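# Mount small gear between tester centres, meshing big gear

## Task

Place the small gear on the gear tester so it is held between the tester's two centres and its teeth engage the big gear sitting on the tester's slide; then release it and withdraw the grippers.

## Robot and tools

Robot: two six-joint arms with parallel grippers, named left_arm and right_arm. The names do not match sides of any image. Base of left_arm sits at (-0.049, +0.272, 0) m and right_arm at (+0.007, -0.354, 0) m, each turned slightly about z. Scene frame: origin on the table surface midway between the arms, +z up, +x out across the table, left_arm on the +y side. Positions are in metres, joint angles in radians.

Gripper geometry: the fingers extend along the gripper's +z axis and close along its y axis. The reported end_effector_position is the point between the finger pads, roughly 1 cm short of the fingertips. A wrist camera mount on each hand adds bulk near the hand, so allow clearance.

execute_actions(actions, pictures): actions is a list holding at most one entry. An empty list moves nothing and just reports the state. An entry with "rows" is a motion: 1 to 15 rows, "steps" up to 15 (default 15), each step 1/30 s; each row is used for one step and the final row repeats to fill the remaining steps. An entry with only "steps" (up to 300) is a wait that issues no command; your own reply time counts toward it. pictures (true/false) chooses whether camera images come back; they do by default. A refused call does nothing.

Row layout: exactly 14 numbers, each in [-1, 1], always for both arms: left_arm waist, shoulder, elbow, wrist pitch, wrist yaw, wrist roll, opening; then the same seven for right_arm. The six joint numbers are offsets, not poses: scaled values added to the joint angles printed in the most recent result that showed them (for a second or later call within one reply, or before any angles were shown, they count from where the arm is when the action begins). Rows are not cumulative; each row is measured from that same reference. Scale: 1.0 equals 1.202 rad waist, 1.258 shoulder, 1.238 elbow, 2.073 wrist pitch, 2.022 wrist yaw and wrist roll. Joint ranges in rad: waist -2.618..3.054, shoulder 0..3.142, elbow 0..3.142, wrist pitch -1.571..1.571, wrist yaw -1.571..1.571, wrist roll -2.094..2.094. Requests more than 0.036 rad beyond a range are refused; true ends may differ by about that much, and a joint pushed to its actual end is clipped there, with a "joint sent to its limit" line (possibly about an earlier action). The opening number is absolute: +1 fully open, -1 closed.

Holding still: an all-zero row returns each arm to its reference angles, and because arms sag under zero offsets, compensate in the first call of a reply with offsets back to the intended angles, then zeros, raising the correction if a joint still lags. A zero row is not a wait.

Speed: each joint's target is kept within a set distance of its measured angle per step (0.202 waist, 0.258 shoulder, 0.238 elbow, 0.573 wrist pitch, 0.522 wrist yaw/roll, rad), and if targets would move a gripper more than 70 mm from where it is, all are pulled back proportionally. Large moves therefore take several calls. Between calls the arms keep heading to the last row's target until motion has essentially stopped or a step is HELD; fingers that are still opening or closing finish.

Results: a state line per arm with end_effector_position and end_effector_quat_wxyz in the scene frame (less accurate at long reach). Joint positions and Joint velocities list six joints per arm then the finger gap in m (0.094 fully open). grip_measured gives finger opening on the same scale as your opening command, each gripper off by up to about 1 mm. Joint torques are total drive outputs, noisy and offset, nonzero even in free air. "joint command not followed" means a clearance check altered or blocked joint targets on some steps. HELD marks steps where your row was partly or wholly not sent. MOTOR HOT warns from 75 °C; OVER-TEMPERATURE FAULT means an arm was stopped (at 90 °C for 10 s; at 100 °C it goes limp and falls). Holding loads heats motors, even while you think.

Grasping: to hold something, command an opening below grip_measured; about 0.03 below holds firmly, smaller margins hold more lightly. Pad force tops out near 50 to 62 N and is lower on very thin parts; first contact can spike.

zoom_image(camera, region): enlarged view of part of the latest image from cam_high, cam_low, cam_left_wrist or cam_right_wrist (each 504x504). region is [x0, y0, x1, y1] in pixels from the top-left, no larger than 504 by 504. Calibration for each camera (intrinsics K, distortion, T_world_to_cam) is given with small errors; wrist camera poses follow reported joints.

read_manual(section): returns licence text only; no motion.

finished_scene(scene): pass the current scene's number to end and grade it; irreversible. The gear must be meshed, released and stable at that moment.

Avoid: objects leaving the table, the two arms touching or pushing each other, dropping or slamming parts, and forcing hard against the tester. Occasional external tugs may hit a held part or nudge loose items, so grip securely and check images before releasing.

Each tool is called after ">>>" as name(argument=value, ...) on one line, values as JSON.

## Session

>>> execute_actions(actions=[])

Scene clock: 0.00 s of 4200.00 s.
left_arm: end_effector_position=(+0.2808, -0.1844, +0.2933) grip_measured=+1.000 end_effector_quat_wxyz=(+0.700, +0.331, +0.632, +0.011) | right_arm: end_effector_position=(+0.6099, -0.4206, +0.2583) grip_measured=+1.000 end_effector_quat_wxyz=(+0.087, -0.185, +0.701, -0.683)
Joint positions: left_arm=[-0.976  1.88   1.353  0.502 -0.68   0.482  0.094] | right_arm=[ 0.274  2.455  2.211 -0.006  1.358 -1.458  0.094]
Joint velocities: left_arm=[ 0.002 -0.002 -0.022  0.007 -0.022 -0.051  0.   ] | right_arm=[-0.007  0.012 -0.007 -0.095  0.051  0.037  0.   ]
Joint torques (N m, as the arm reports them, + toward a larger angle): no reading
camera_calibration (this result's frames):
cam_left_wrist: T_world_to_cam=[[-0.399595, -0.619048, -0.676094, 0.185811], [-0.520952, 0.760218, -0.388172, 0.402303], [0.754276, 0.197101, -0.626274, 0.108708], [0, 0, 0, 1]] pos_world=[0.201834, -0.212238, 0.349869]
cam_right_wrist: T_world_to_cam=[[-0.0475101, -0.0759328, 0.99598, -0.26058], [-0.99433, 0.0985672, -0.0399166, 0.701765], [-0.09514, -0.992229, -0.0801852, -0.249555], [0, 0, 0, 1]] pos_world=[0.661662, -0.336573, 0.267534]

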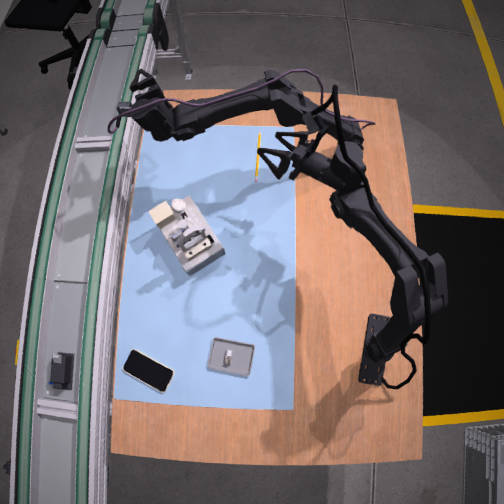

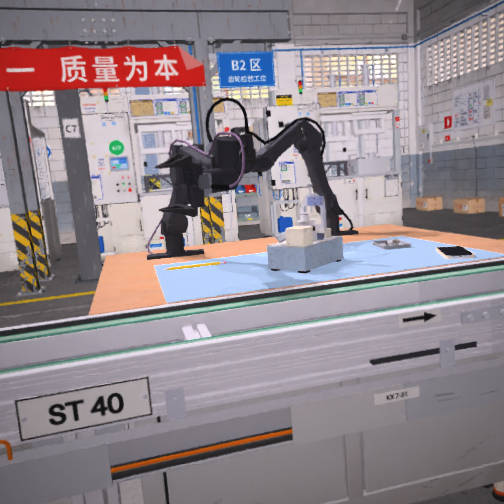

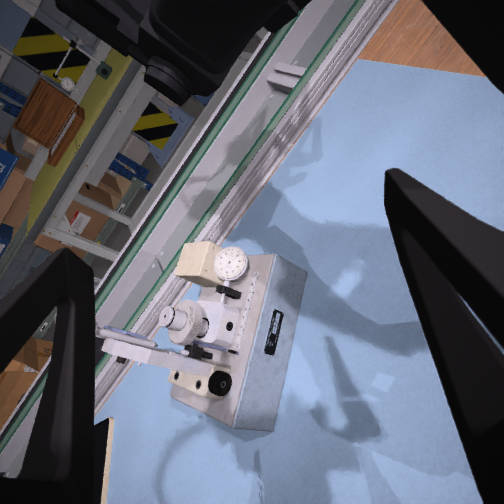

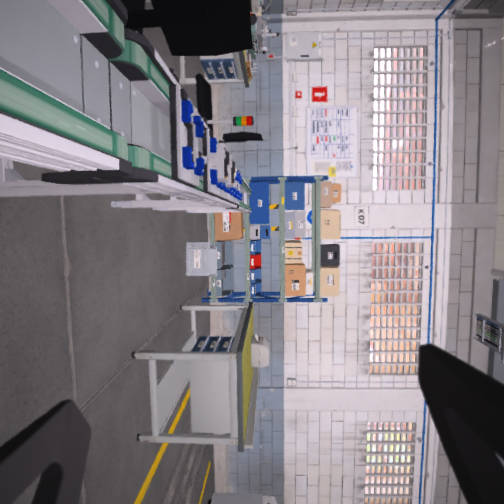

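>>> zoom_image(camera="cam_high", region=[140,185,240,285])

>>> zoom_image(camera="cam_high", region=[200,330,260,385])

>>> zoom_image(camera="cam_low", region=[260,170,370,280])

>>> zoom_image(camera="cam_left_wrist", region=[80,240,280,420])

Region (140, 185, 240, 285) of cam_high's 504x504 image, scaled by 5.040, with more detail than that image has.

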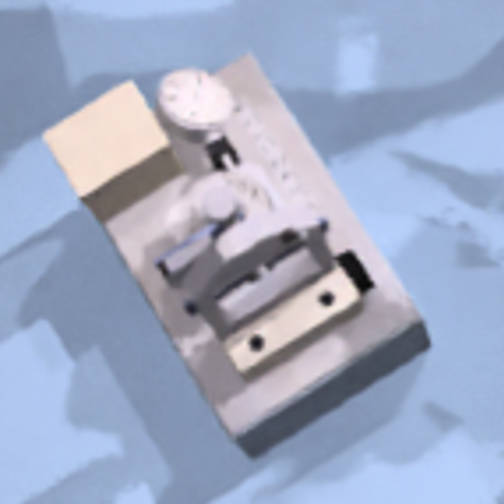

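Region (200, 330, 260, 385) of cam_high's 504x504 image, scaled by 8.400, with more detail than that image has; it fills the top 462 rows of this view, and the rest is white.

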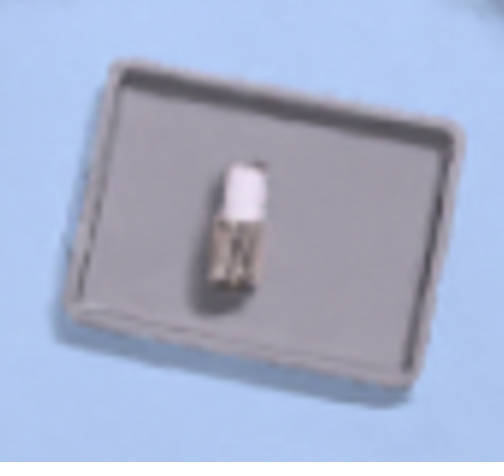

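Region (260, 170, 370, 280) of cam_low's 504x504 image, scaled by 4.582, with more detail than that image has.

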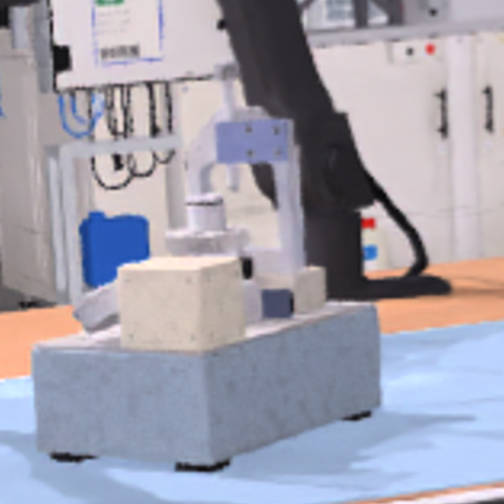

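Region (80, 240, 280, 420) of cam_left_wrist's 504x504 image, scaled by 2.520, with more detail than that image has; it fills the top 454 rows of this view, and the rest is white.

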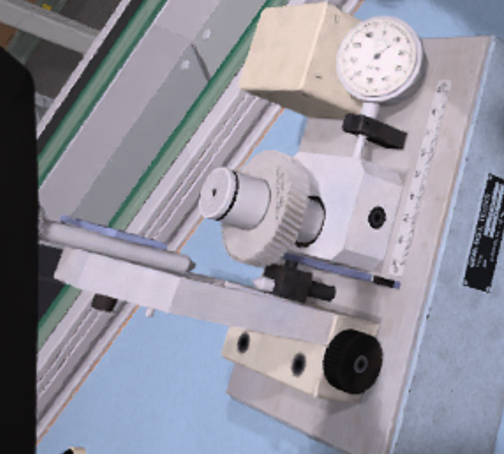

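>>> execute_actions(actions=[{"rows":[[0.3,-0.3,0,0,0,0,1,-0.25,-0.05,0.02,0.36,-0.4,0.72,1]]}], pictures=false)

>>> execute_actions(actions=[{"rows":[[0.7,0,0.2,-0.4,0.34,0.62,1,0,-0.35,-0.5,0.05,-0.9,0.15,1]]}], pictures=false)

>>> execute_actions(actions=[{"steps":22}], pictures=false)

Scene clock: 2.80 s of 4200.00 s.
left_arm: end_effector_position=(+0.3577, +0.0246, +0.4546) grip_measured=+1.000 end_effector_quat_wxyz=(+0.778, +0.118, +0.612, +0.083) | right_arm: end_effector_position=(+0.6544, -0.5595, +0.3582) grip_measured=+1.000 end_effector_quat_wxyz=(+0.650, +0.157, +0.587, -0.456)
Joint positions: left_arm=[-0.615  1.532  1.34   0.484 -0.681  0.484  0.094] | right_arm=[-0.044  2.449  2.21   0.59   0.703 -0.583  0.094]
Joint velocities: left_arm=[ 0.364 -0.589 -0.007  0.242 -0.139  0.051  0.   ] | right_arm=[-0.349 -0.105  0.002  0.711 -0.769  2.454  0.   ]
Joint torques (N m, as the arm reports them, + toward a larger angle): left_arm=[-1.6  -7.51  9.06  1.22  0.27  0.01] | right_arm=[  3.23 -19.52   8.61   1.71  -0.41   0.02]
Steps of this call (steps 1 to 69: nothing new was sent; steps 70 to 84: all 15 steps of this action). Readings (joint positions):
70: left_arm=[-0.969 1.871 1.351 0.496 -0.674 0.482] | right_arm=[0.268 2.455 2.210 0.029 1.321 -1.419]
71: left_arm=[-0.957 1.857 1.345 0.486 -0.670 0.483] | right_arm=[0.258 2.455 2.210 0.075 1.267 -1.372]
73: left_arm=[-0.916 1.818 1.340 0.474 -0.668 0.483] | right_arm=[0.223 2.455 2.210 0.172 1.167 -1.280]
77: left_arm=[-0.806 1.718 1.340 0.473 -0.668 0.484] | right_arm=[0.120 2.455 2.210 0.347 0.974 -1.093]
84: the state above

Scene clock: 3.30 s of 4200.00 s.
left_arm: end_effector_position=(+0.4454, +0.3208, +0.3826) grip_measured=+1.000 end_effector_quat_wxyz=(+0.381, +0.543, +0.582, +0.469) | right_arm: end_effector_position=(+0.6060, -0.3370, +0.3714) grip_measured=+1.000 end_effector_quat_wxyz=(+0.781, -0.284, +0.557, +0.008)
Joint positions: left_arm=[ 0.247  1.548  1.576 -0.3   -0.06   1.622  0.094] | right_arm=[-0.05   2.012  1.598  0.685 -0.61  -0.305  0.094]
Joint velocities: left_arm=[ 0.466 -0.002 -0.022 -0.315 -0.095  0.784  0.   ] | right_arm=[ 0.022 -0.012 -0.144  0.022 -2.821 -0.007  0.   ]
Joint torques (N m, as the arm reports them, + toward a larger angle): left_arm=[ -3.43 -10.06   9.2    1.7    0.62   0.  ] | right_arm=[  0.41 -12.46   6.96   1.65   0.18   0.1 ]
Steps of this call (steps 1 to 15: all 15 steps of this action). Readings (joint positions):
1: left_arm=[-0.578 1.521 1.383 0.399 -0.600 0.567] | right_arm=[-0.056 2.419 2.167 0.609 0.639 -0.534]
2: left_arm=[-0.525 1.526 1.457 0.285 -0.488 0.670] | right_arm=[-0.064 2.370 2.094 0.612 0.570 -0.500]
4: left_arm=[-0.392 1.529 1.551 0.106 -0.308 0.867] | right_arm=[-0.069 2.271 1.960 0.619 0.436 -0.447]
8: left_arm=[-0.134 1.529 1.576 -0.106 -0.145 1.217] | right_arm=[-0.064 2.060 1.682 0.655 0.095 -0.363]
15: the state above

Scene clock: 4.03 s of 4200.00 s.
left_arm: end_effector_position=(+0.4445, +0.3045, +0.3746) grip_measured=+1.000 end_effector_quat_wxyz=(+0.366, +0.598, +0.541, +0.464) | right_arm: end_effector_position=(+0.5501, -0.2691, +0.3515) grip_measured=+1.000 end_effector_quat_wxyz=(+0.728, -0.456, +0.484, +0.168)
Joint positions: left_arm=[ 0.234  1.548  1.576 -0.334 -0.006  1.736  0.094] | right_arm=[-0.047  2.012  1.592  0.685 -1.111 -0.29   0.094]
Joint velocities: left_arm=[ 0.002 -0.002 -0.012  0.007  0.022 -0.051  0.   ] | right_arm=[ 0.002  0.002  0.002 -0.007 -0.007 -0.022  0.   ]
Joint torques (N m, as the arm reports them, + toward a larger angle): left_arm=[-0.57 -9.91  9.1   1.55  0.13  0.03] | right_arm=[  0.39 -12.19   6.49   1.35   0.07   0.1 ]
Steps of this call (steps 1 to 22: the robot went on to your last target). Readings (joint positions):
1: left_arm=[0.256 1.548 1.576 -0.308 -0.058 1.646] | right_arm=[-0.049 2.012 1.594 0.685 -0.709 -0.302]
2: left_arm=[0.255 1.548 1.576 -0.313 -0.052 1.664] | right_arm=[-0.049 2.012 1.593 0.685 -0.792 -0.300]
4: left_arm=[0.244 1.548 1.576 -0.322 -0.035 1.691] | right_arm=[-0.048 2.012 1.592 0.685 -0.912 -0.296]
8: left_arm=[0.234 1.548 1.576 -0.330 -0.014 1.719] | right_arm=[-0.047 2.012 1.592 0.685 -1.034 -0.293]
22: the state above

>>> execute_actions(actions=[{"rows":[[-0.028,0.04,0.04,-0.1,0,0,0,0.03,0.01,-0.02,0.035,-0.06,0.148,0.3],[-0.028,0.08,0.07,-0.15,0,0,0,0.06,0.02,-0.03,0.035,-0.06,0.148,0.3],[-0.028,0.12,0.1,-0.2,0,0,0,0.09,0.03,-0.04,0.035,-0.06,0.148,0.3],[-0.028,0.16,0.13,-0.25,0,0,0,0.12,0.04,-0.05,0.035,-0.06,0.148,0.3],[-0.028,0.2,0.16,-0.3,0,0,0,0.15,0.05,-0.06,0.035,-0.06,0.148,0.3],[-0.028,0.24,0.19,-0.35,0,0,0,0.18,0.06,-0.07,0.035,-0.06,0.148,0.3],[-0.028,0.28,0.22,-0.4,0,0,0,0.21,0.07,-0.08,0.035,-0.06,0.148,0.3],[-0.028,0.32,0.25,-0.45,0,0,0,0.24,0.08,-0.09,0.035,-0.06,0.148,0.3],[-0.028,0.36,0.275,-0.465,0,0,0,0.26,0.09,-0.1,0.035,-0.06,0.148,0.3],[-0.028,0.39,0.275,-0.465,0,0,0,0.28,0.1,-0.11,0.035,-0.06,0.148,0.3],[-0.028,0.42,0.275,-0.465,0,0,0,0.3,0.11,-0.115,0.035,-0.06,0.148,0.3],[-0.028,0.44,0.275,-0.465,0,0,0,0.31,0.115,-0.115,0.035,-0.06,0.148,0.3],[-0.028,0.46,0.275,-0.465,0,0,0,0.32,0.115,-0.115,0.035,-0.06,0.148,0.3],[-0.028,0.475,0.275,-0.465,0,0,0,0.33,0.115,-0.115,0.035,-0.06,0.148,0.3],[-0.028,0.49,0.275,-0.465,0,0,0,0.334,0.115,-0.115,0.035,-0.06,0.148,0.3]]}], pictures=false)

>>> execute_actions(actions=[{"steps":18}])

>>> zoom_image(camera="cam_low", region=[250,150,430,270])

Scene clock: 6.53 s of 4200.00 s.
left_arm: end_effector_position=(+0.4097, +0.2916, +0.0923) grip_measured=+0.003 end_effector_quat_wxyz=(+0.054, +0.748, +0.658, +0.072) | right_arm: end_effector_position=(+0.4687, -0.0529, +0.2190) grip_measured=+0.303 end_effector_quat_wxyz=(+0.528, -0.484, +0.513, +0.473)
Joint positions: left_arm=[ 0.21   2.142  1.885 -1.136 -0.007  1.737  0.047] | right_arm=[ 0.362  2.175  1.446  0.742 -1.221 -0.014  0.061]
Joint velocities: left_arm=[ 0.017  1.092  0.002 -1.033 -0.037  0.051  0.   ] | right_arm=[ 0.54   0.286 -0.193 -0.022 -0.11   0.051 -0.001]
Joint torques (N m, as the arm reports them, + toward a larger angle): left_arm=[ -0.81 -17.77   9.99   0.41   0.02   0.01] | right_arm=[ -3.25 -15.94   7.27   1.58  -0.02   0.07]
Steps of this call (steps 1 to 30: the robot went on to your last target; steps 31 to 60: nothing new was sent; steps 61 to 75: all 15 steps of this action). Readings (joint positions):
61: left_arm=[0.232 1.554 1.585 -0.358 -0.007 1.737] | right_arm=[-0.046 2.013 1.590 0.696 -1.130 -0.242]
62: left_arm=[0.227 1.568 1.606 -0.406 -0.007 1.737] | right_arm=[-0.040 2.014 1.584 0.708 -1.148 -0.194]
64: left_arm=[0.216 1.628 1.672 -0.519 -0.007 1.737] | right_arm=[-0.007 2.021 1.568 0.728 -1.172 -0.125]
68: left_arm=[0.210 1.798 1.784 -0.761 -0.007 1.737] | right_arm=[0.126 2.065 1.528 0.741 -1.195 -0.062]
75: the state above

Scene clock: 7.13 s of 4200.00 s.
left_arm: end_effector_position=(+0.3745, +0.2904, +0.0700) grip_measured=+0.003 end_effector_quat_wxyz=(-0.004, +0.751, +0.661, +0.001) | right_arm: end_effector_position=(+0.4685, -0.0551, +0.2122) grip_measured=+0.303 end_effector_quat_wxyz=(+0.519, -0.479, +0.520, +0.480)
Joint positions: left_arm=[ 0.21   2.187  1.885 -1.271 -0.007  1.737  0.047] | right_arm=[ 0.357  2.184  1.438  0.744 -1.229  0.001  0.061]
Joint velocities: left_arm=[-0.007 -0.012  0.002  0.007  0.066  0.022 -0.001] | right_arm=[ 0.002 -0.002 -0.002  0.037  0.051  0.022  0.001]
Joint torques (N m, as the arm reports them, + toward a larger angle): left_arm=[ -0.8  -15.63   9.59   0.06   0.     0.  ] | right_arm=[ -0.17 -15.12   6.95   1.49  -0.07   0.08]
Steps of this call (steps 1 to 18: the robot went on to your last target). Readings (joint positions):
1: left_arm=[0.210 2.174 1.885 -1.166 -0.007 1.737] | right_arm=[0.377 2.182 1.441 0.740 -1.224 -0.011]
2: left_arm=[0.210 2.198 1.885 -1.191 -0.007 1.737] | right_arm=[0.385 2.185 1.438 0.739 -1.226 -0.008]
4: left_arm=[0.210 2.215 1.885 -1.225 -0.007 1.737] | right_arm=[0.384 2.185 1.438 0.741 -1.228 -0.005]
8: left_arm=[0.210 2.196 1.885 -1.256 -0.007 1.737] | right_arm=[0.364 2.184 1.438 0.744 -1.229 -0.001]
18: the state above
camera_calibration (this result's frames):
cam_left_wrist: T_world_to_cam=[[-0.927978, 0.366119, 0.0693761, 0.225797], [0.269691, 0.531399, 0.803045, -0.309586], [0.257144, 0.763919, -0.591866, -0.176184], [0, 0, 0, 1]] pos_world=[0.338332, 0.216435, 0.12867]
cam_right_wrist: T_world_to_cam=[[0.975636, -0.0781514, -0.205004, -0.418308], [-0.218116, -0.446288, -0.867901, 0.305266], [-0.0236633, 0.89147, -0.452461, 0.245295], [0, 0, 0, 1]] pos_world=[0.480504, -0.115128, 0.290173]

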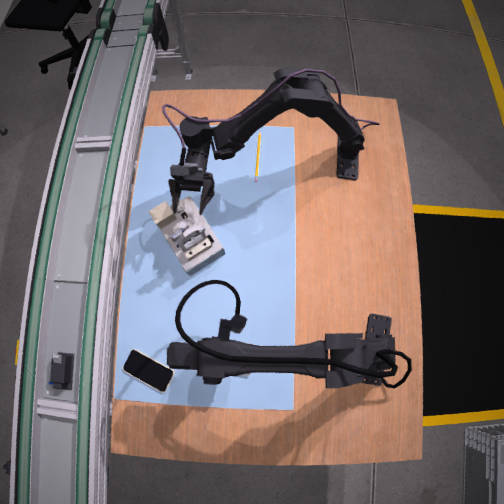

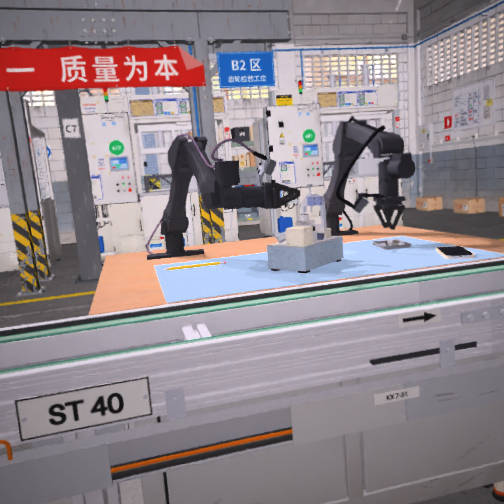

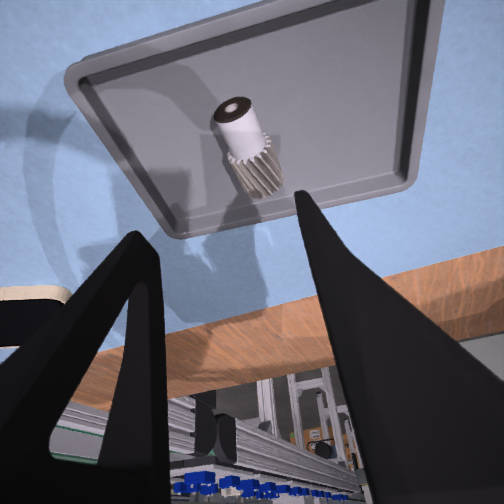

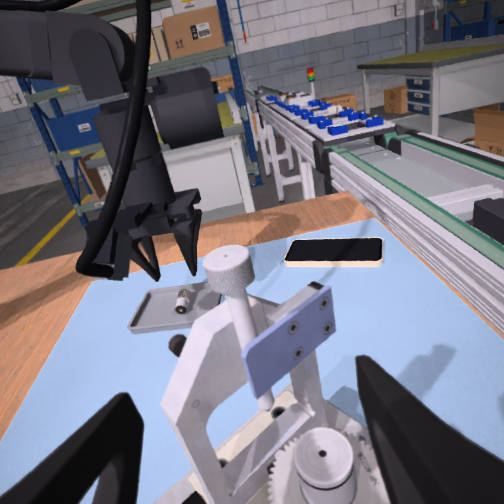

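Region (250, 150, 430, 270) of cam_low's 504x504 image, scaled by 2.800, with more detail than that image has.

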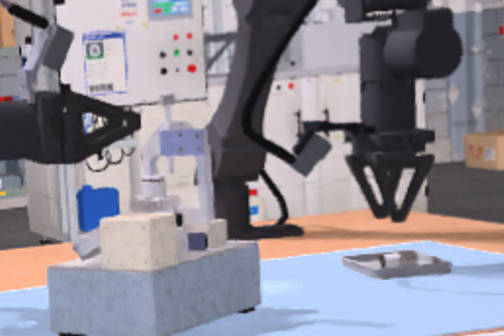

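>>> execute_actions(actions=[])

Scene clock: 10.77 s of 4200.00 s.
left_arm: end_effector_position=(+0.3742, +0.2903, +0.0700) grip_measured=+0.003 end_effector_quat_wxyz=(-0.004, +0.751, +0.661, +0.001) | right_arm: end_effector_position=(+0.4685, -0.0551, +0.2122) grip_measured=+0.303 end_effector_quat_wxyz=(+0.519, -0.479, +0.520, +0.480)
Joint positions: left_arm=[ 0.21   2.187  1.885 -1.272 -0.007  1.737  0.047] | right_arm=[ 0.357  2.184  1.438  0.744 -1.229  0.001  0.061]
Joint velocities: left_arm=[-0.007  0.002  0.002 -0.066 -0.139 -0.095  0.   ] | right_arm=[-0.007  0.002 -0.007 -0.081 -0.051  0.007 -0.   ]
Joint torques (N m, as the arm reports them, + toward a larger angle): left_arm=[ -0.72 -15.71   9.61  -0.01   0.04   0.02] | right_arm=[ -0.17 -15.07   6.99   1.49  -0.08   0.08]
Steps of this call (steps 1 to 15: the robot went on to your last target; steps 16 to 90: nothing new was sent; then 0.63 s passed at rest). Readings (joint positions):
1: left_arm=[0.210 2.187 1.885 -1.272 -0.007 1.737] | right_arm=[0.357 2.184 1.438 0.744 -1.229 0.001]
2: left_arm=[0.210 2.187 1.885 -1.272 -0.007 1.737] | right_arm=[0.357 2.184 1.438 0.744 -1.229 0.001]
4: left_arm=[0.210 2.187 1.885 -1.272 -0.007 1.737] | right_arm=[0.357 2.184 1.438 0.744 -1.229 0.001]
8: left_arm=[0.210 2.187 1.885 -1.272 -0.007 1.737] | right_arm=[0.357 2.184 1.438 0.744 -1.229 0.001]
90: the state above
All arms were judged still, so your last target was given up. Only a new action makes them travel on or press farther. Fingers that are still opening or closing keep moving.
camera_calibration (this result's frames):
cam_left_wrist: T_world_to_cam=[[-0.927898, 0.366122, 0.070421, 0.225433], [0.270609, 0.531434, 0.802713, -0.309835], [0.256467, 0.763893, -0.592193, -0.175818], [0, 0, 0, 1]] pos_world=[0.338114, 0.216427, 0.128715]
cam_right_wrist: T_world_to_cam=[[0.975558, -0.0781453, -0.205378, -0.418191], [-0.218446, -0.446262, -0.867832, 0.305408], [-0.0238352, 0.891484, -0.452425, 0.245369], [0, 0, 0, 1]] pos_world=[0.480533, -0.11513, 0.290166]

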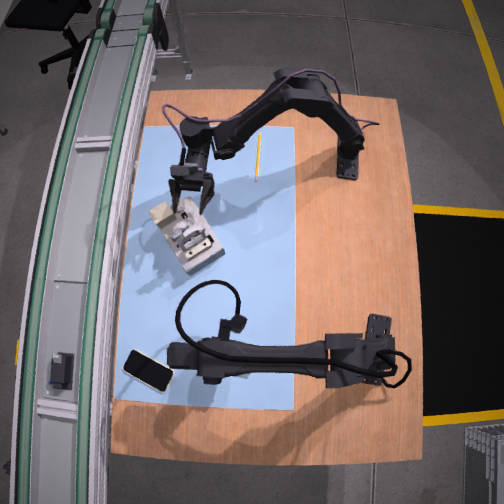

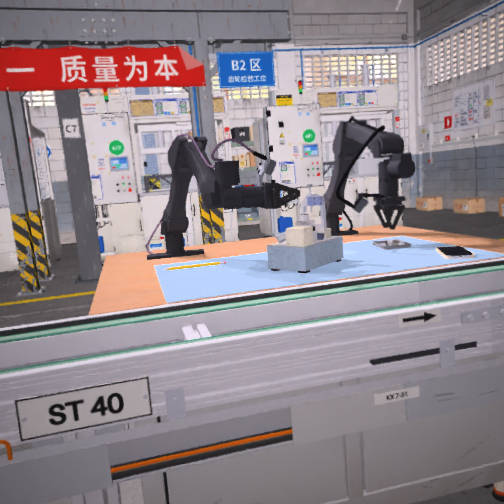

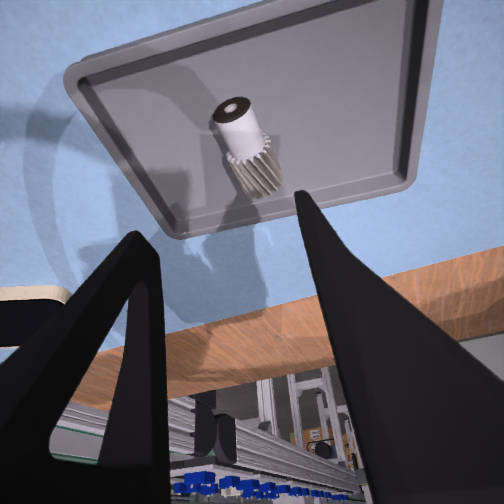

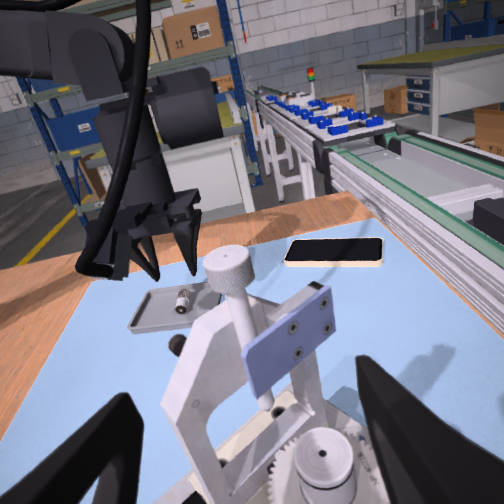

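>>> execute_actions(actions=[{"rows":[[0,-0.01,-0.02,0.015,0,0,-0.1,0,-0.02,0.015,-0.005,0,0,0.3],[0,-0.015,-0.04,0.03,0,0,-0.2,0,-0.03,0.02,-0.01,0,0,0.3],[0,-0.02,-0.06,0.04,0,0,-0.2,0,-0.035,0.025,-0.015,0,0,0.3],[0,-0.025,-0.08,0.055,0,0,-0.2,0,-0.04,0.03,-0.02,0,0,0.3],[0,-0.03,-0.1,0.065,0,0,-0.2,0,-0.04,0.03,-0.02,0,0,0.3],[0,-0.033,-0.12,0.075,0,0,-0.2,0,-0.04,0.03,-0.02,0,0,0.3],[0,-0.033,-0.13,0.082,0,0,-0.2,0,-0.04,0.03,-0.02,0,0,0.3]]}])

Scene clock: 12.43 s of 4200.00 s.
left_arm: end_effector_position=(+0.3677, +0.2901, +0.0361) grip_measured=-0.197 end_effector_quat_wxyz=(-0.002, +0.751, +0.661, +0.003) | right_arm: end_effector_position=(+0.4678, -0.0553, +0.2226) grip_measured=+0.303 end_effector_quat_wxyz=(+0.521, -0.480, +0.519, +0.479)
Joint positions: left_arm=[ 0.21   2.174  1.728 -1.124 -0.007  1.737  0.038] | right_arm=[ 0.357  2.164  1.448  0.72  -1.229  0.001  0.061]
Joint velocities: left_arm=[ 0.002  0.002 -0.012  0.051  0.022  0.007 -0.   ] | right_arm=[ 0.007 -0.007 -0.012 -0.037  0.022  0.022 -0.   ]
Joint torques (N m, as the arm reports them, + toward a larger angle): left_arm=[  0.03 -16.     6.26   0.29   0.    -0.02] | right_arm=[  0.14 -15.43   8.05   1.2   -0.03  -0.01]
Steps of this call (steps 1 to 35: nothing new was sent; steps 36 to 50: all 15 steps of this action). Readings (joint positions):
36: left_arm=[0.210 2.187 1.884 -1.269 -0.007 1.737] | right_arm=[0.357 2.184 1.438 0.744 -1.229 0.001]
37: left_arm=[0.210 2.186 1.876 -1.259 -0.007 1.737] | right_arm=[0.357 2.184 1.438 0.743 -1.229 0.001]
39: left_arm=[0.210 2.181 1.842 -1.226 -0.007 1.737] | right_arm=[0.357 2.180 1.438 0.734 -1.229 0.001]
43: left_arm=[0.210 2.174 1.752 -1.164 -0.007 1.737] | right_arm=[0.357 2.169 1.441 0.722 -1.229 0.001]
50: the state above
camera_calibration (this result's frames):
cam_left_wrist: T_world_to_cam=[[-0.928211, 0.36611, 0.0662408, 0.222084], [0.266934, 0.531292, 0.804037, -0.27936], [0.259173, 0.763998, -0.590878, -0.195088], [0, 0, 0, 1]] pos_world=[0.331273, 0.216162, 0.0946311]
cam_right_wrist: T_world_to_cam=[[0.976679, -0.0778452, -0.200098, -0.41706], [-0.213644, -0.444976, -0.869686, 0.312447], [-0.0213377, 0.892153, -0.451229, 0.248837], [0, 0, 0, 1]] pos_world=[0.479396, -0.115435, 0.300561]

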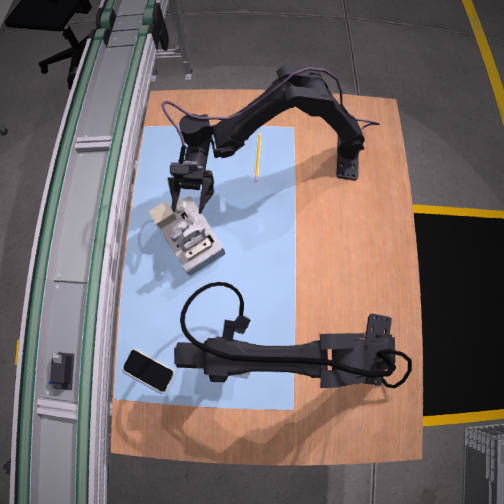

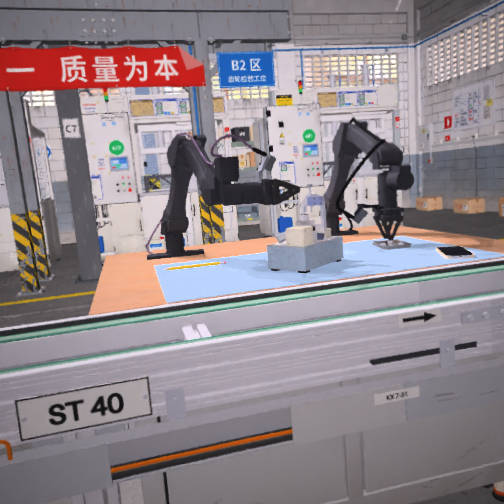

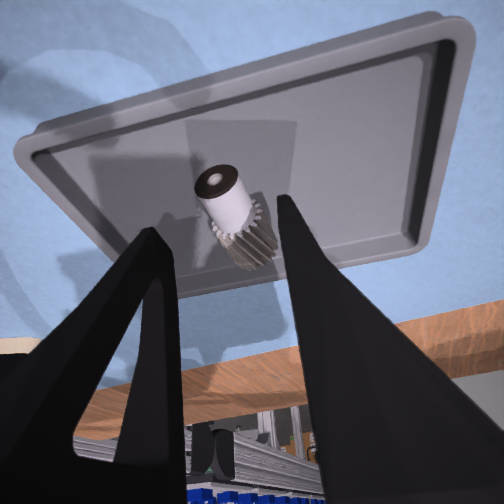

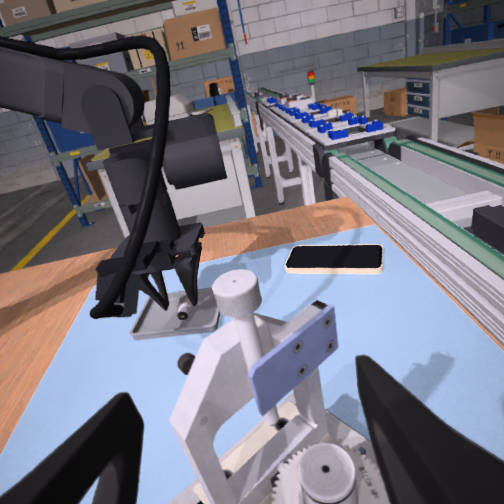

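>>> execute_actions(actions=[{"rows":[[0,0,-0.015,0.012,0,0,-0.25,0.015,-0.02,0.015,0,0.01,0,0.2],[0,0.002,-0.03,0.024,0,0,-0.25,0.03,-0.03,0.015,-0.005,0.02,0,0.1],[0,0.005,-0.045,0.036,0,0,-0.25,0.045,-0.034,0.015,-0.01,0.03,0,0.1],[0,0.005,-0.054,0.043,0,0,-0.25,0.055,-0.034,0.015,-0.012,0.034,0,0.1]]}])

>>> zoom_image(camera="cam_low", region=[260,170,430,270])

Scene clock: 14.27 s of 4200.00 s.
left_arm: end_effector_position=(+0.3677, +0.2901, +0.0185) grip_measured=-0.247 end_effector_quat_wxyz=(+0.001, +0.751, +0.661, +0.006) | right_arm: end_effector_position=(+0.4559, -0.0237, +0.2211) grip_measured=+0.103 end_effector_quat_wxyz=(+0.514, -0.481, +0.519, +0.484)
Joint positions: left_arm=[ 0.21   2.182  1.669 -1.047 -0.007  1.737  0.035] | right_arm=[ 0.429  2.164  1.448  0.709 -1.17   0.001  0.052]
Joint velocities: left_arm=[ 0.002 -0.012 -0.007 -0.037 -0.066 -0.007  0.   ] | right_arm=[-0.002  0.007 -0.002  0.007  0.022 -0.051 -0.002]
Joint torques (N m, as the arm reports them, + toward a larger angle): left_arm=[  0.   -13.28   5.89   0.36  -0.02   0.01] | right_arm=[ -0.31 -16.46   7.54   1.21   0.05  -0.01]
Steps of this call (steps 1 to 30: the robot went on to your last target; steps 31 to 40: nothing new was sent; steps 41 to 55: all 15 steps of this action). Readings (joint positions):
41: left_arm=[0.210 2.174 1.728 -1.110 -0.007 1.737] | right_arm=[0.358 2.164 1.448 0.717 -1.226 0.001]
42: left_arm=[0.210 2.174 1.724 -1.105 -0.007 1.737] | right_arm=[0.360 2.164 1.448 0.717 -1.220 0.001]
44: left_arm=[0.210 2.174 1.704 -1.081 -0.007 1.737] | right_arm=[0.374 2.164 1.448 0.715 -1.201 0.001]
48: left_arm=[0.210 2.180 1.671 -1.063 -0.007 1.737] | right_arm=[0.416 2.164 1.448 0.711 -1.181 0.001]
55: the state above
camera_calibration (this result's frames):
cam_left_wrist: T_world_to_cam=[[-0.928801, 0.366087, 0.0575276, 0.223648], [0.259259, 0.530994, 0.80674, -0.262365], [0.26479, 0.764215, -0.588099, -0.207665], [0, 0, 0, 1]] pos_world=[0.330733, 0.216141, 0.0766671]
cam_right_wrist: T_world_to_cam=[[0.975421, -0.0662386, -0.210157, -0.400138], [-0.217163, -0.450563, -0.865929, 0.323309], [-0.037331, 0.890284, -0.453874, 0.227489], [0, 0, 0, 1]] pos_world=[0.469007, -0.0833638, 0.299122]

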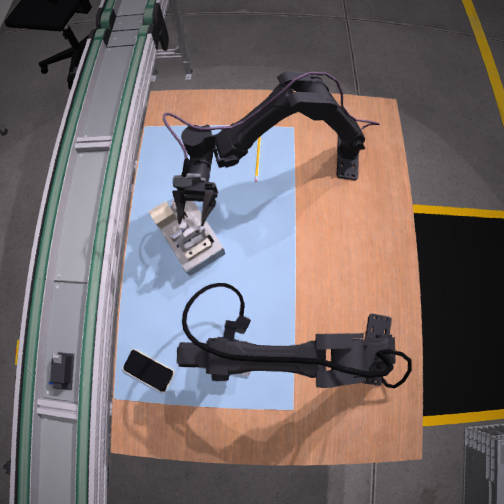

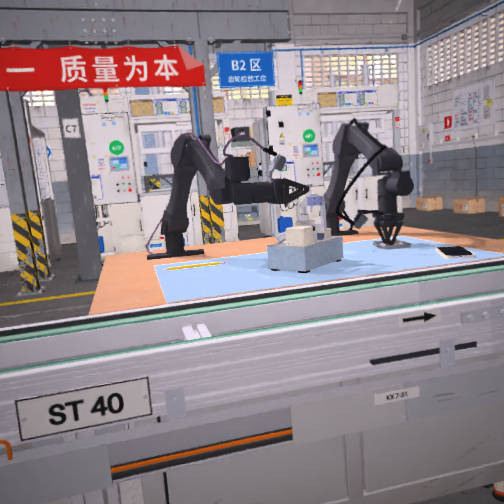

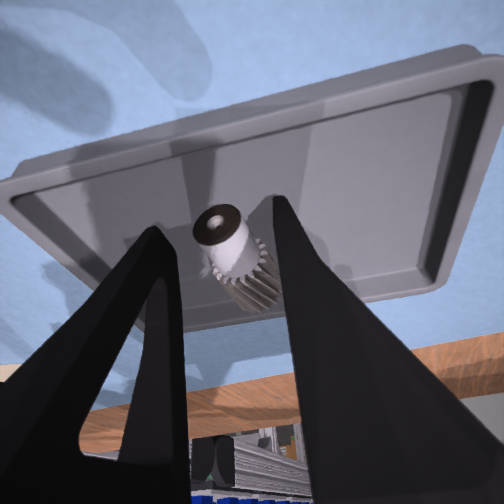

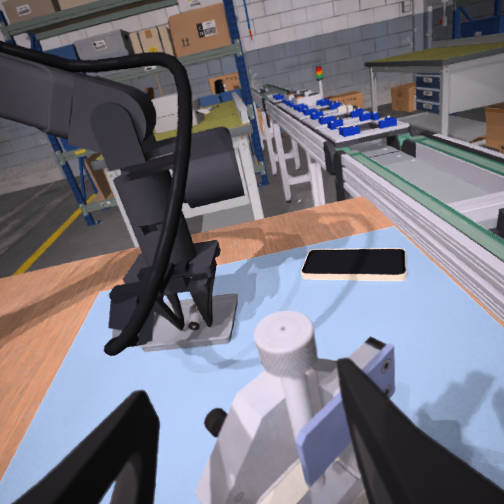

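Region (260, 170, 430, 270) of cam_low's 504x504 image, scaled by 2.965, with more detail than that image has; it fills the top 296 rows of this view, and the rest is white.

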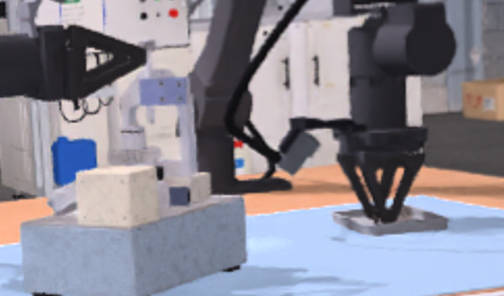

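>>> execute_actions(actions=[{"rows":[[0,0,0,0,0,0,-0.35,0,0,0.03,-0.005,0,0,0.1],[0,0,0,0,0,0,-0.45,0,0,0.045,-0.01,0,0,0.1],[0,0,0,0,0,0,-0.55,0,0.007,0.06,-0.015,0,0,0.1],[0,0,0,0,0,0,-0.6,0.005,0.014,0.075,-0.02,0.005,0,0.1],[0,0,0,0,0,0,-0.64,0.01,0.021,0.09,-0.025,0.01,0,0.1],[0,0,0,0,0,0,-0.68,0.015,0.028,0.105,-0.03,0.015,0,0.1],[0,0,0,0,0,0,-0.71,0.02,0.035,0.115,-0.033,0.017,0,0.1],[0,0,0,0,0,0,-0.74,0.02,0.035,0.115,-0.033,0.017,0,0.1],[0,0,0,0,0,0,-0.78,0.02,0.035,0.115,-0.033,0.017,0,0.1]]}])

Scene clock: 16.27 s of 4200.00 s.
left_arm: end_effector_position=(+0.3687, +0.2901, +0.0185) grip_measured=-0.711 end_effector_quat_wxyz=(+0.002, +0.751, +0.661, +0.008) | right_arm: end_effector_position=(+0.4699, -0.0110, +0.2396) grip_measured=+0.103 end_effector_quat_wxyz=(+0.527, -0.484, +0.510, +0.477)
Joint positions: left_arm=[ 0.21   2.182  1.669 -1.043 -0.007  1.737  0.014] | right_arm=[ 0.445  2.198  1.565  0.659 -1.145  0.001  0.052]
Joint velocities: left_arm=[-0.017 -0.012  0.002 -0.051 -0.051 -0.022 -0.001] | right_arm=[ 0.012 -0.012  0.007 -0.007 -0.037  0.051  0.   ]
Joint torques (N m, as the arm reports them, + toward a larger angle): left_arm=[ -0.05 -13.12   6.59   0.23  -0.02   0.03] | right_arm=[  0.56 -12.36   8.22   1.22   0.08  -0.01]
Steps of this call (steps 1 to 15: the robot went on to your last target; steps 16 to 45: nothing new was sent; steps 46 to 60: all 15 steps of this action). Readings (joint positions):
46: left_arm=[0.210 2.182 1.669 -1.043 -0.007 1.737] | right_arm=[0.429 2.164 1.448 0.709 -1.166 0.001]
47: left_arm=[0.210 2.182 1.669 -1.043 -0.007 1.737] | right_arm=[0.429 2.164 1.452 0.706 -1.167 0.001]
49: left_arm=[0.210 2.182 1.669 -1.043 -0.007 1.737] | right_arm=[0.429 2.172 1.478 0.696 -1.168 0.001]
53: left_arm=[0.210 2.182 1.669 -1.043 -0.007 1.737] | right_arm=[0.432 2.195 1.551 0.675 -1.153 0.001]
60: the state above
camera_calibration (this result's frames):
cam_left_wrist: T_world_to_cam=[[-0.929034, 0.366078, 0.0536921, 0.224761], [0.255874, 0.530863, 0.807907, -0.261403], [0.267254, 0.764311, -0.58686, -0.208924], [0, 0, 0, 1]] pos_world=[0.331532, 0.216172, 0.0765122]
cam_right_wrist: T_world_to_cam=[[0.980932, -0.072235, -0.180431, -0.418826], [-0.193708, -0.438952, -0.877382, 0.339993], [-0.0158229, 0.895602, -0.444574, 0.212842], [0, 0, 0, 1]] pos_world=[0.480067, -0.0716355, 0.317359]

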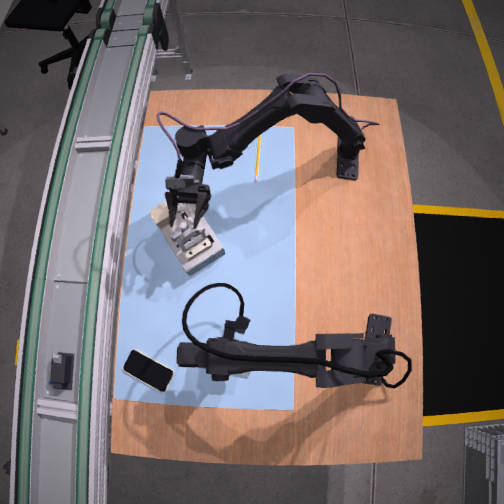

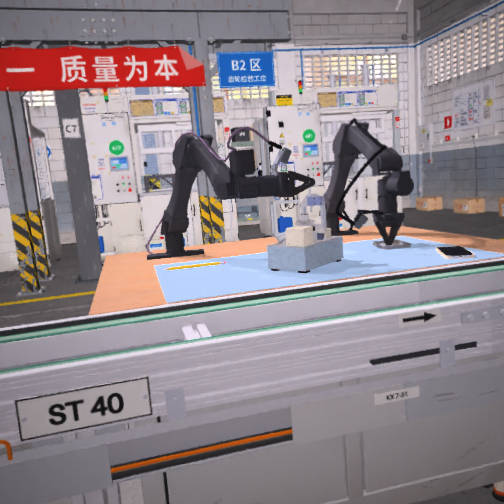

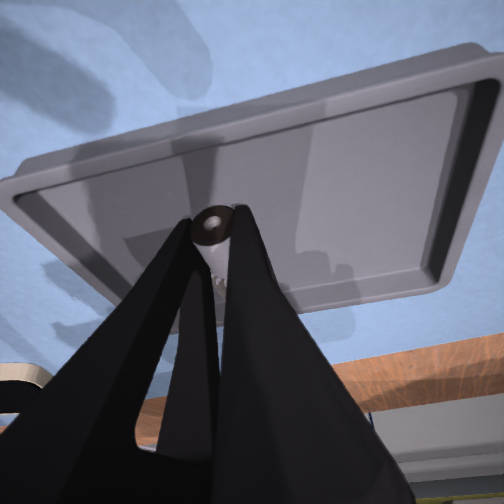

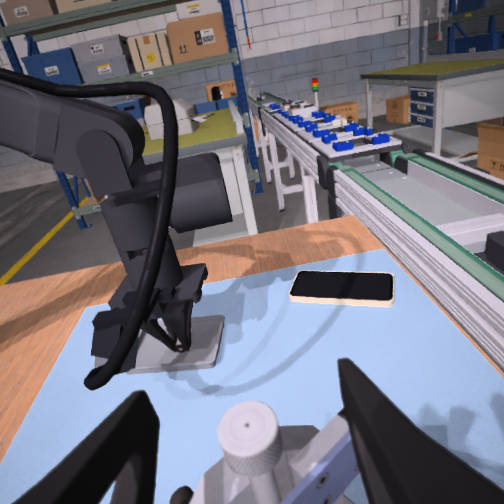

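>>> execute_actions(actions=[{"rows":[[0,-0.03,0.01,0,0,0,-0.78,0.005,0.01,0.01,0,0,0,0],[0,-0.05,0.01,0,0,0,-0.78,0.01,0.015,0.01,0,0,0,0],[0,-0.08,0.01,0,0,0,-0.78,0.012,0.022,0.01,0,0,0,0],[0,-0.11,0.01,0,0,0,-0.78,0.012,0.022,0.01,0,0,0,0],[0,-0.14,0.01,0,0,0,-0.78,0.012,0.022,0.01,0,0,0,0],[0,-0.17,0,0,0,-0.05,-0.78,0.012,0.022,0.01,0,0,0,0],[0,-0.2,-0.02,0,0,-0.1,-0.78,0.012,0.022,0.01,0,0,0,0],[0,-0.23,-0.05,0.03,0,-0.15,-0.78,0.012,0.022,0.01,0,0,0,0],[0,-0.26,-0.08,0.06,0,-0.2,-0.78,0.012,0.022,0.01,0,0,0,0],[0,-0.29,-0.11,0.09,0,-0.25,-0.78,0.012,0.022,0.01,0,0,0,0],[0,-0.32,-0.14,0.12,0,-0.3,-0.78,0.012,0.022,0.01,0,0,0,0]]}], pictures=false)

>>> execute_actions(actions=[{"rows":[[0,-0.02,-0.03,0.05,0.02,-0.05,-0.78,0,0,0.01,0,0,0,0],[0,-0.02,-0.06,0.1,0.04,-0.1,-0.78,0,0,0.01,0,0,0,0],[0,-0.02,-0.09,0.15,0.06,-0.15,-0.78,0,0,0.01,0,0,0,0],[0,-0.02,-0.12,0.2,0.08,-0.2,-0.78,0,0,0.01,0,0,0,0],[0,-0.02,-0.15,0.25,0.1,-0.25,-0.78,0,0,0.01,0,0,0,0],[0,-0.02,-0.18,0.3,0.13,-0.3,-0.78,0,0,0.01,0,0,0,0],[0,-0.02,-0.21,0.35,0.16,-0.35,-0.78,0,0,0.01,0,0,0,0],[0,-0.02,-0.24,0.4,0.19,-0.4,-0.78,0,0,0.01,0,0,0,0],[0,-0.02,-0.27,0.45,0.22,-0.45,-0.78,0,0,0.01,0,0,0,0],[0,-0.02,-0.3,0.5,0.26,-0.5,-0.78,0,0,0.01,0,0,0,0],[0,-0.02,-0.33,0.55,0.3,-0.55,-0.78,0,0,0.01,0,0,0,0],[0,-0.02,-0.36,0.6,0.33,-0.55,-0.78,0,0,0.01,0,0,0,0],[0,-0.02,-0.36,0.65,0.37,-0.55,-0.78,0,0,0.01,0,0,0,0],[0,-0.02,-0.36,0.7,0.41,-0.55,-0.78,0,0,0.01,0,0,0,0]]}], pictures=false)

>>> execute_actions(actions=[{"steps":12}])

Scene clock: 20.13 s of 4200.00 s.
left_arm: end_effector_position=(+0.3865, +0.2909, +0.1544) grip_measured=-0.711 end_effector_quat_wxyz=(+0.180, +0.559, +0.797, +0.142) | right_arm: end_effector_position=(+0.4736, -0.0098, +0.2222) grip_measured=+0.003 end_effector_quat_wxyz=(+0.516, -0.478, +0.523, +0.482)
Joint positions: left_arm=[ 0.21   1.772  1.53  -0.866 -0.008  1.265  0.014] | right_arm=[ 0.445  2.229  1.565  0.654 -1.143  0.001  0.047]
Joint velocities: left_arm=[ 0.012  0.002 -0.076  0.388 -0.051 -0.857 -0.   ] | right_arm=[-0.007 -0.002 -0.012 -0.051 -0.051  0.051 -0.001]
Joint torques (N m, as the arm reports them, + toward a larger angle): left_arm=[ 0.09 -9.42  4.95  1.   -0.01 -0.02] | right_arm=[  1.27 -13.59   7.16   1.42  -0.06  -0.01]
Steps of this call (steps 1 to 15: the robot went on to your last target; steps 16 to 90: nothing new was sent; then 0.37 s passed at rest; steps 91 to 105: all 15 steps of this action). Readings (joint positions):
91: left_arm=[0.210 2.182 1.669 -1.043 -0.007 1.737] | right_arm=[0.445 2.198 1.565 0.654 -1.143 0.001]
92: left_arm=[0.210 2.179 1.669 -1.043 -0.007 1.737] | right_arm=[0.445 2.199 1.565 0.654 -1.143 0.001]
94: left_arm=[0.210 2.156 1.669 -1.043 -0.007 1.737] | right_arm=[0.445 2.205 1.565 0.654 -1.143 0.001]
98: left_arm=[0.210 2.009 1.647 -1.029 -0.008 1.643] | right_arm=[0.445 2.224 1.565 0.654 -1.143 0.001]
105: the state above

Scene clock: 20.63 s of 4200.00 s.
left_arm: end_effector_position=(+0.4468, +0.1977, +0.1607) grip_measured=-0.711 end_effector_quat_wxyz=(+0.521, +0.258, +0.801, -0.143) | right_arm: end_effector_position=(+0.4736, -0.0098, +0.2222) grip_measured=+0.003 end_effector_quat_wxyz=(+0.516, -0.478, +0.523, +0.482)
Joint positions: left_arm=[0.21  1.766 1.081 0.173 0.556 0.331 0.014] | right_arm=[ 0.445  2.229  1.565  0.654 -1.143  0.001  0.047]
Joint velocities: left_arm=[ 0.007  0.012 -0.212  1.853  1.458 -0.93   0.   ] | right_arm=[ 0.007  0.007 -0.022 -0.007  0.007  0.066  0.   ]
Joint torques (N m, as the arm reports them, + toward a larger angle): left_arm=[ -0.14 -11.87   9.22   2.09   0.28  -0.04] | right_arm=[  0.09 -13.46   7.25   1.37  -0.04  -0.01]
Steps of this call (steps 1 to 15: all 15 steps of this action). Readings (joint positions):
1: left_arm=[0.210 1.770 1.524 -0.847 -0.005 1.245] | right_arm=[0.445 2.229 1.565 0.654 -1.143 0.001]
2: left_arm=[0.210 1.769 1.508 -0.815 0.005 1.214] | right_arm=[0.445 2.229 1.565 0.654 -1.143 0.001]
4: left_arm=[0.210 1.764 1.451 -0.712 0.042 1.112] | right_arm=[0.445 2.229 1.565 0.654 -1.143 0.001]
8: left_arm=[0.210 1.764 1.296 -0.414 0.176 0.813] | right_arm=[0.445 2.229 1.565 0.654 -1.143 0.001]
15: the state above

Scene clock: 21.03 s of 4200.00 s.
left_arm: end_effector_position=(+0.4476, +0.1651, +0.2382) grip_measured=-0.711 end_effector_quat_wxyz=(+0.628, +0.297, +0.682, -0.227) | right_arm: end_effector_position=(+0.4736, -0.0098, +0.2222) grip_measured=+0.003 end_effector_quat_wxyz=(+0.516, -0.478, +0.523, +0.482)
Joint positions: left_arm=[0.21  1.766 1.077 0.535 0.791 0.174 0.014] | right_arm=[ 0.445  2.229  1.565  0.654 -1.143  0.001  0.047]
Joint velocities: left_arm=[ 0.002 -0.012  0.002  0.081  0.081 -0.081  0.   ] | right_arm=[ 0.007  0.012 -0.022 -0.007 -0.037 -0.007  0.   ]
Joint torques (N m, as the arm reports them, + toward a larger angle): left_arm=[ -0.18 -12.12   8.34   1.74   0.2   -0.07] | right_arm=[  0.1  -13.45   7.25   1.39  -0.04  -0.01]
Steps of this call (steps 1 to 12: the robot went on to your last target). Readings (joint positions):
1: left_arm=[0.210 1.766 1.077 0.238 0.602 0.299] | right_arm=[0.445 2.229 1.565 0.654 -1.143 0.001]
2: left_arm=[0.210 1.766 1.077 0.298 0.642 0.272] | right_arm=[0.445 2.229 1.565 0.654 -1.143 0.001]
4: left_arm=[0.210 1.766 1.077 0.403 0.703 0.232] | right_arm=[0.445 2.229 1.565 0.654 -1.143 0.001]
8: left_arm=[0.210 1.766 1.077 0.500 0.765 0.190] | right_arm=[0.445 2.229 1.565 0.654 -1.143 0.001]
12: the state above
camera_calibration (this result's frames):
cam_left_wrist: T_world_to_cam=[[-0.723194, -0.622983, -0.298132, 0.487002], [-0.460769, 0.756775, -0.463663, 0.193723], [0.514473, -0.197948, -0.834347, 0.101601], [0, 0, 0, 1]] pos_world=[0.389187, 0.176901, 0.319783]
cam_right_wrist: T_world_to_cam=[[0.974065, -0.0769112, -0.212796, -0.415121], [-0.22439, -0.449277, -0.864754, 0.337572], [-0.0290949, 0.890076, -0.454883, 0.212633], [0, 0, 0, 1]] pos_world=[0.486289, -0.0695232, 0.300304]

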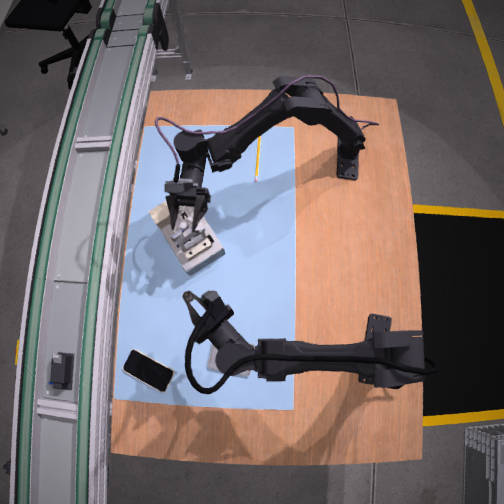

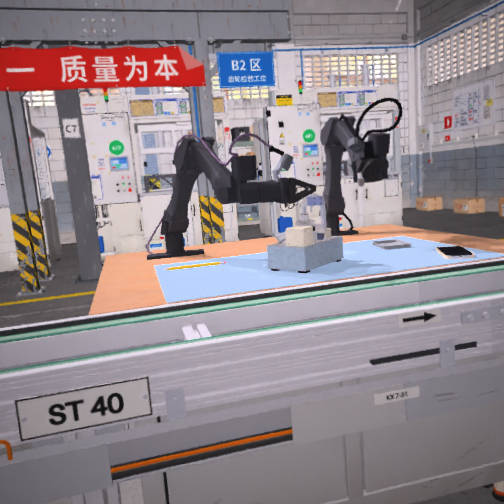

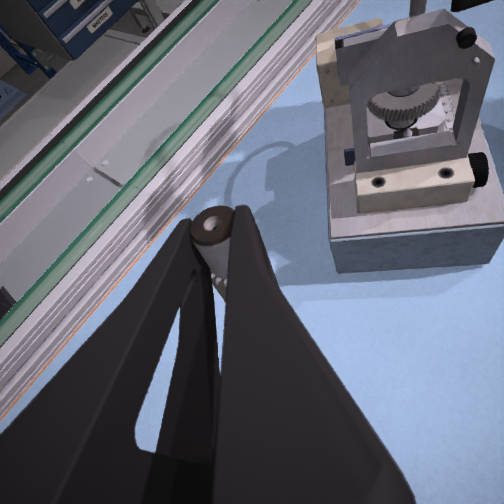

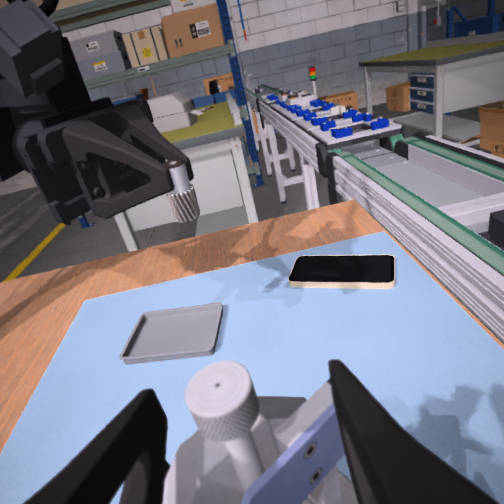

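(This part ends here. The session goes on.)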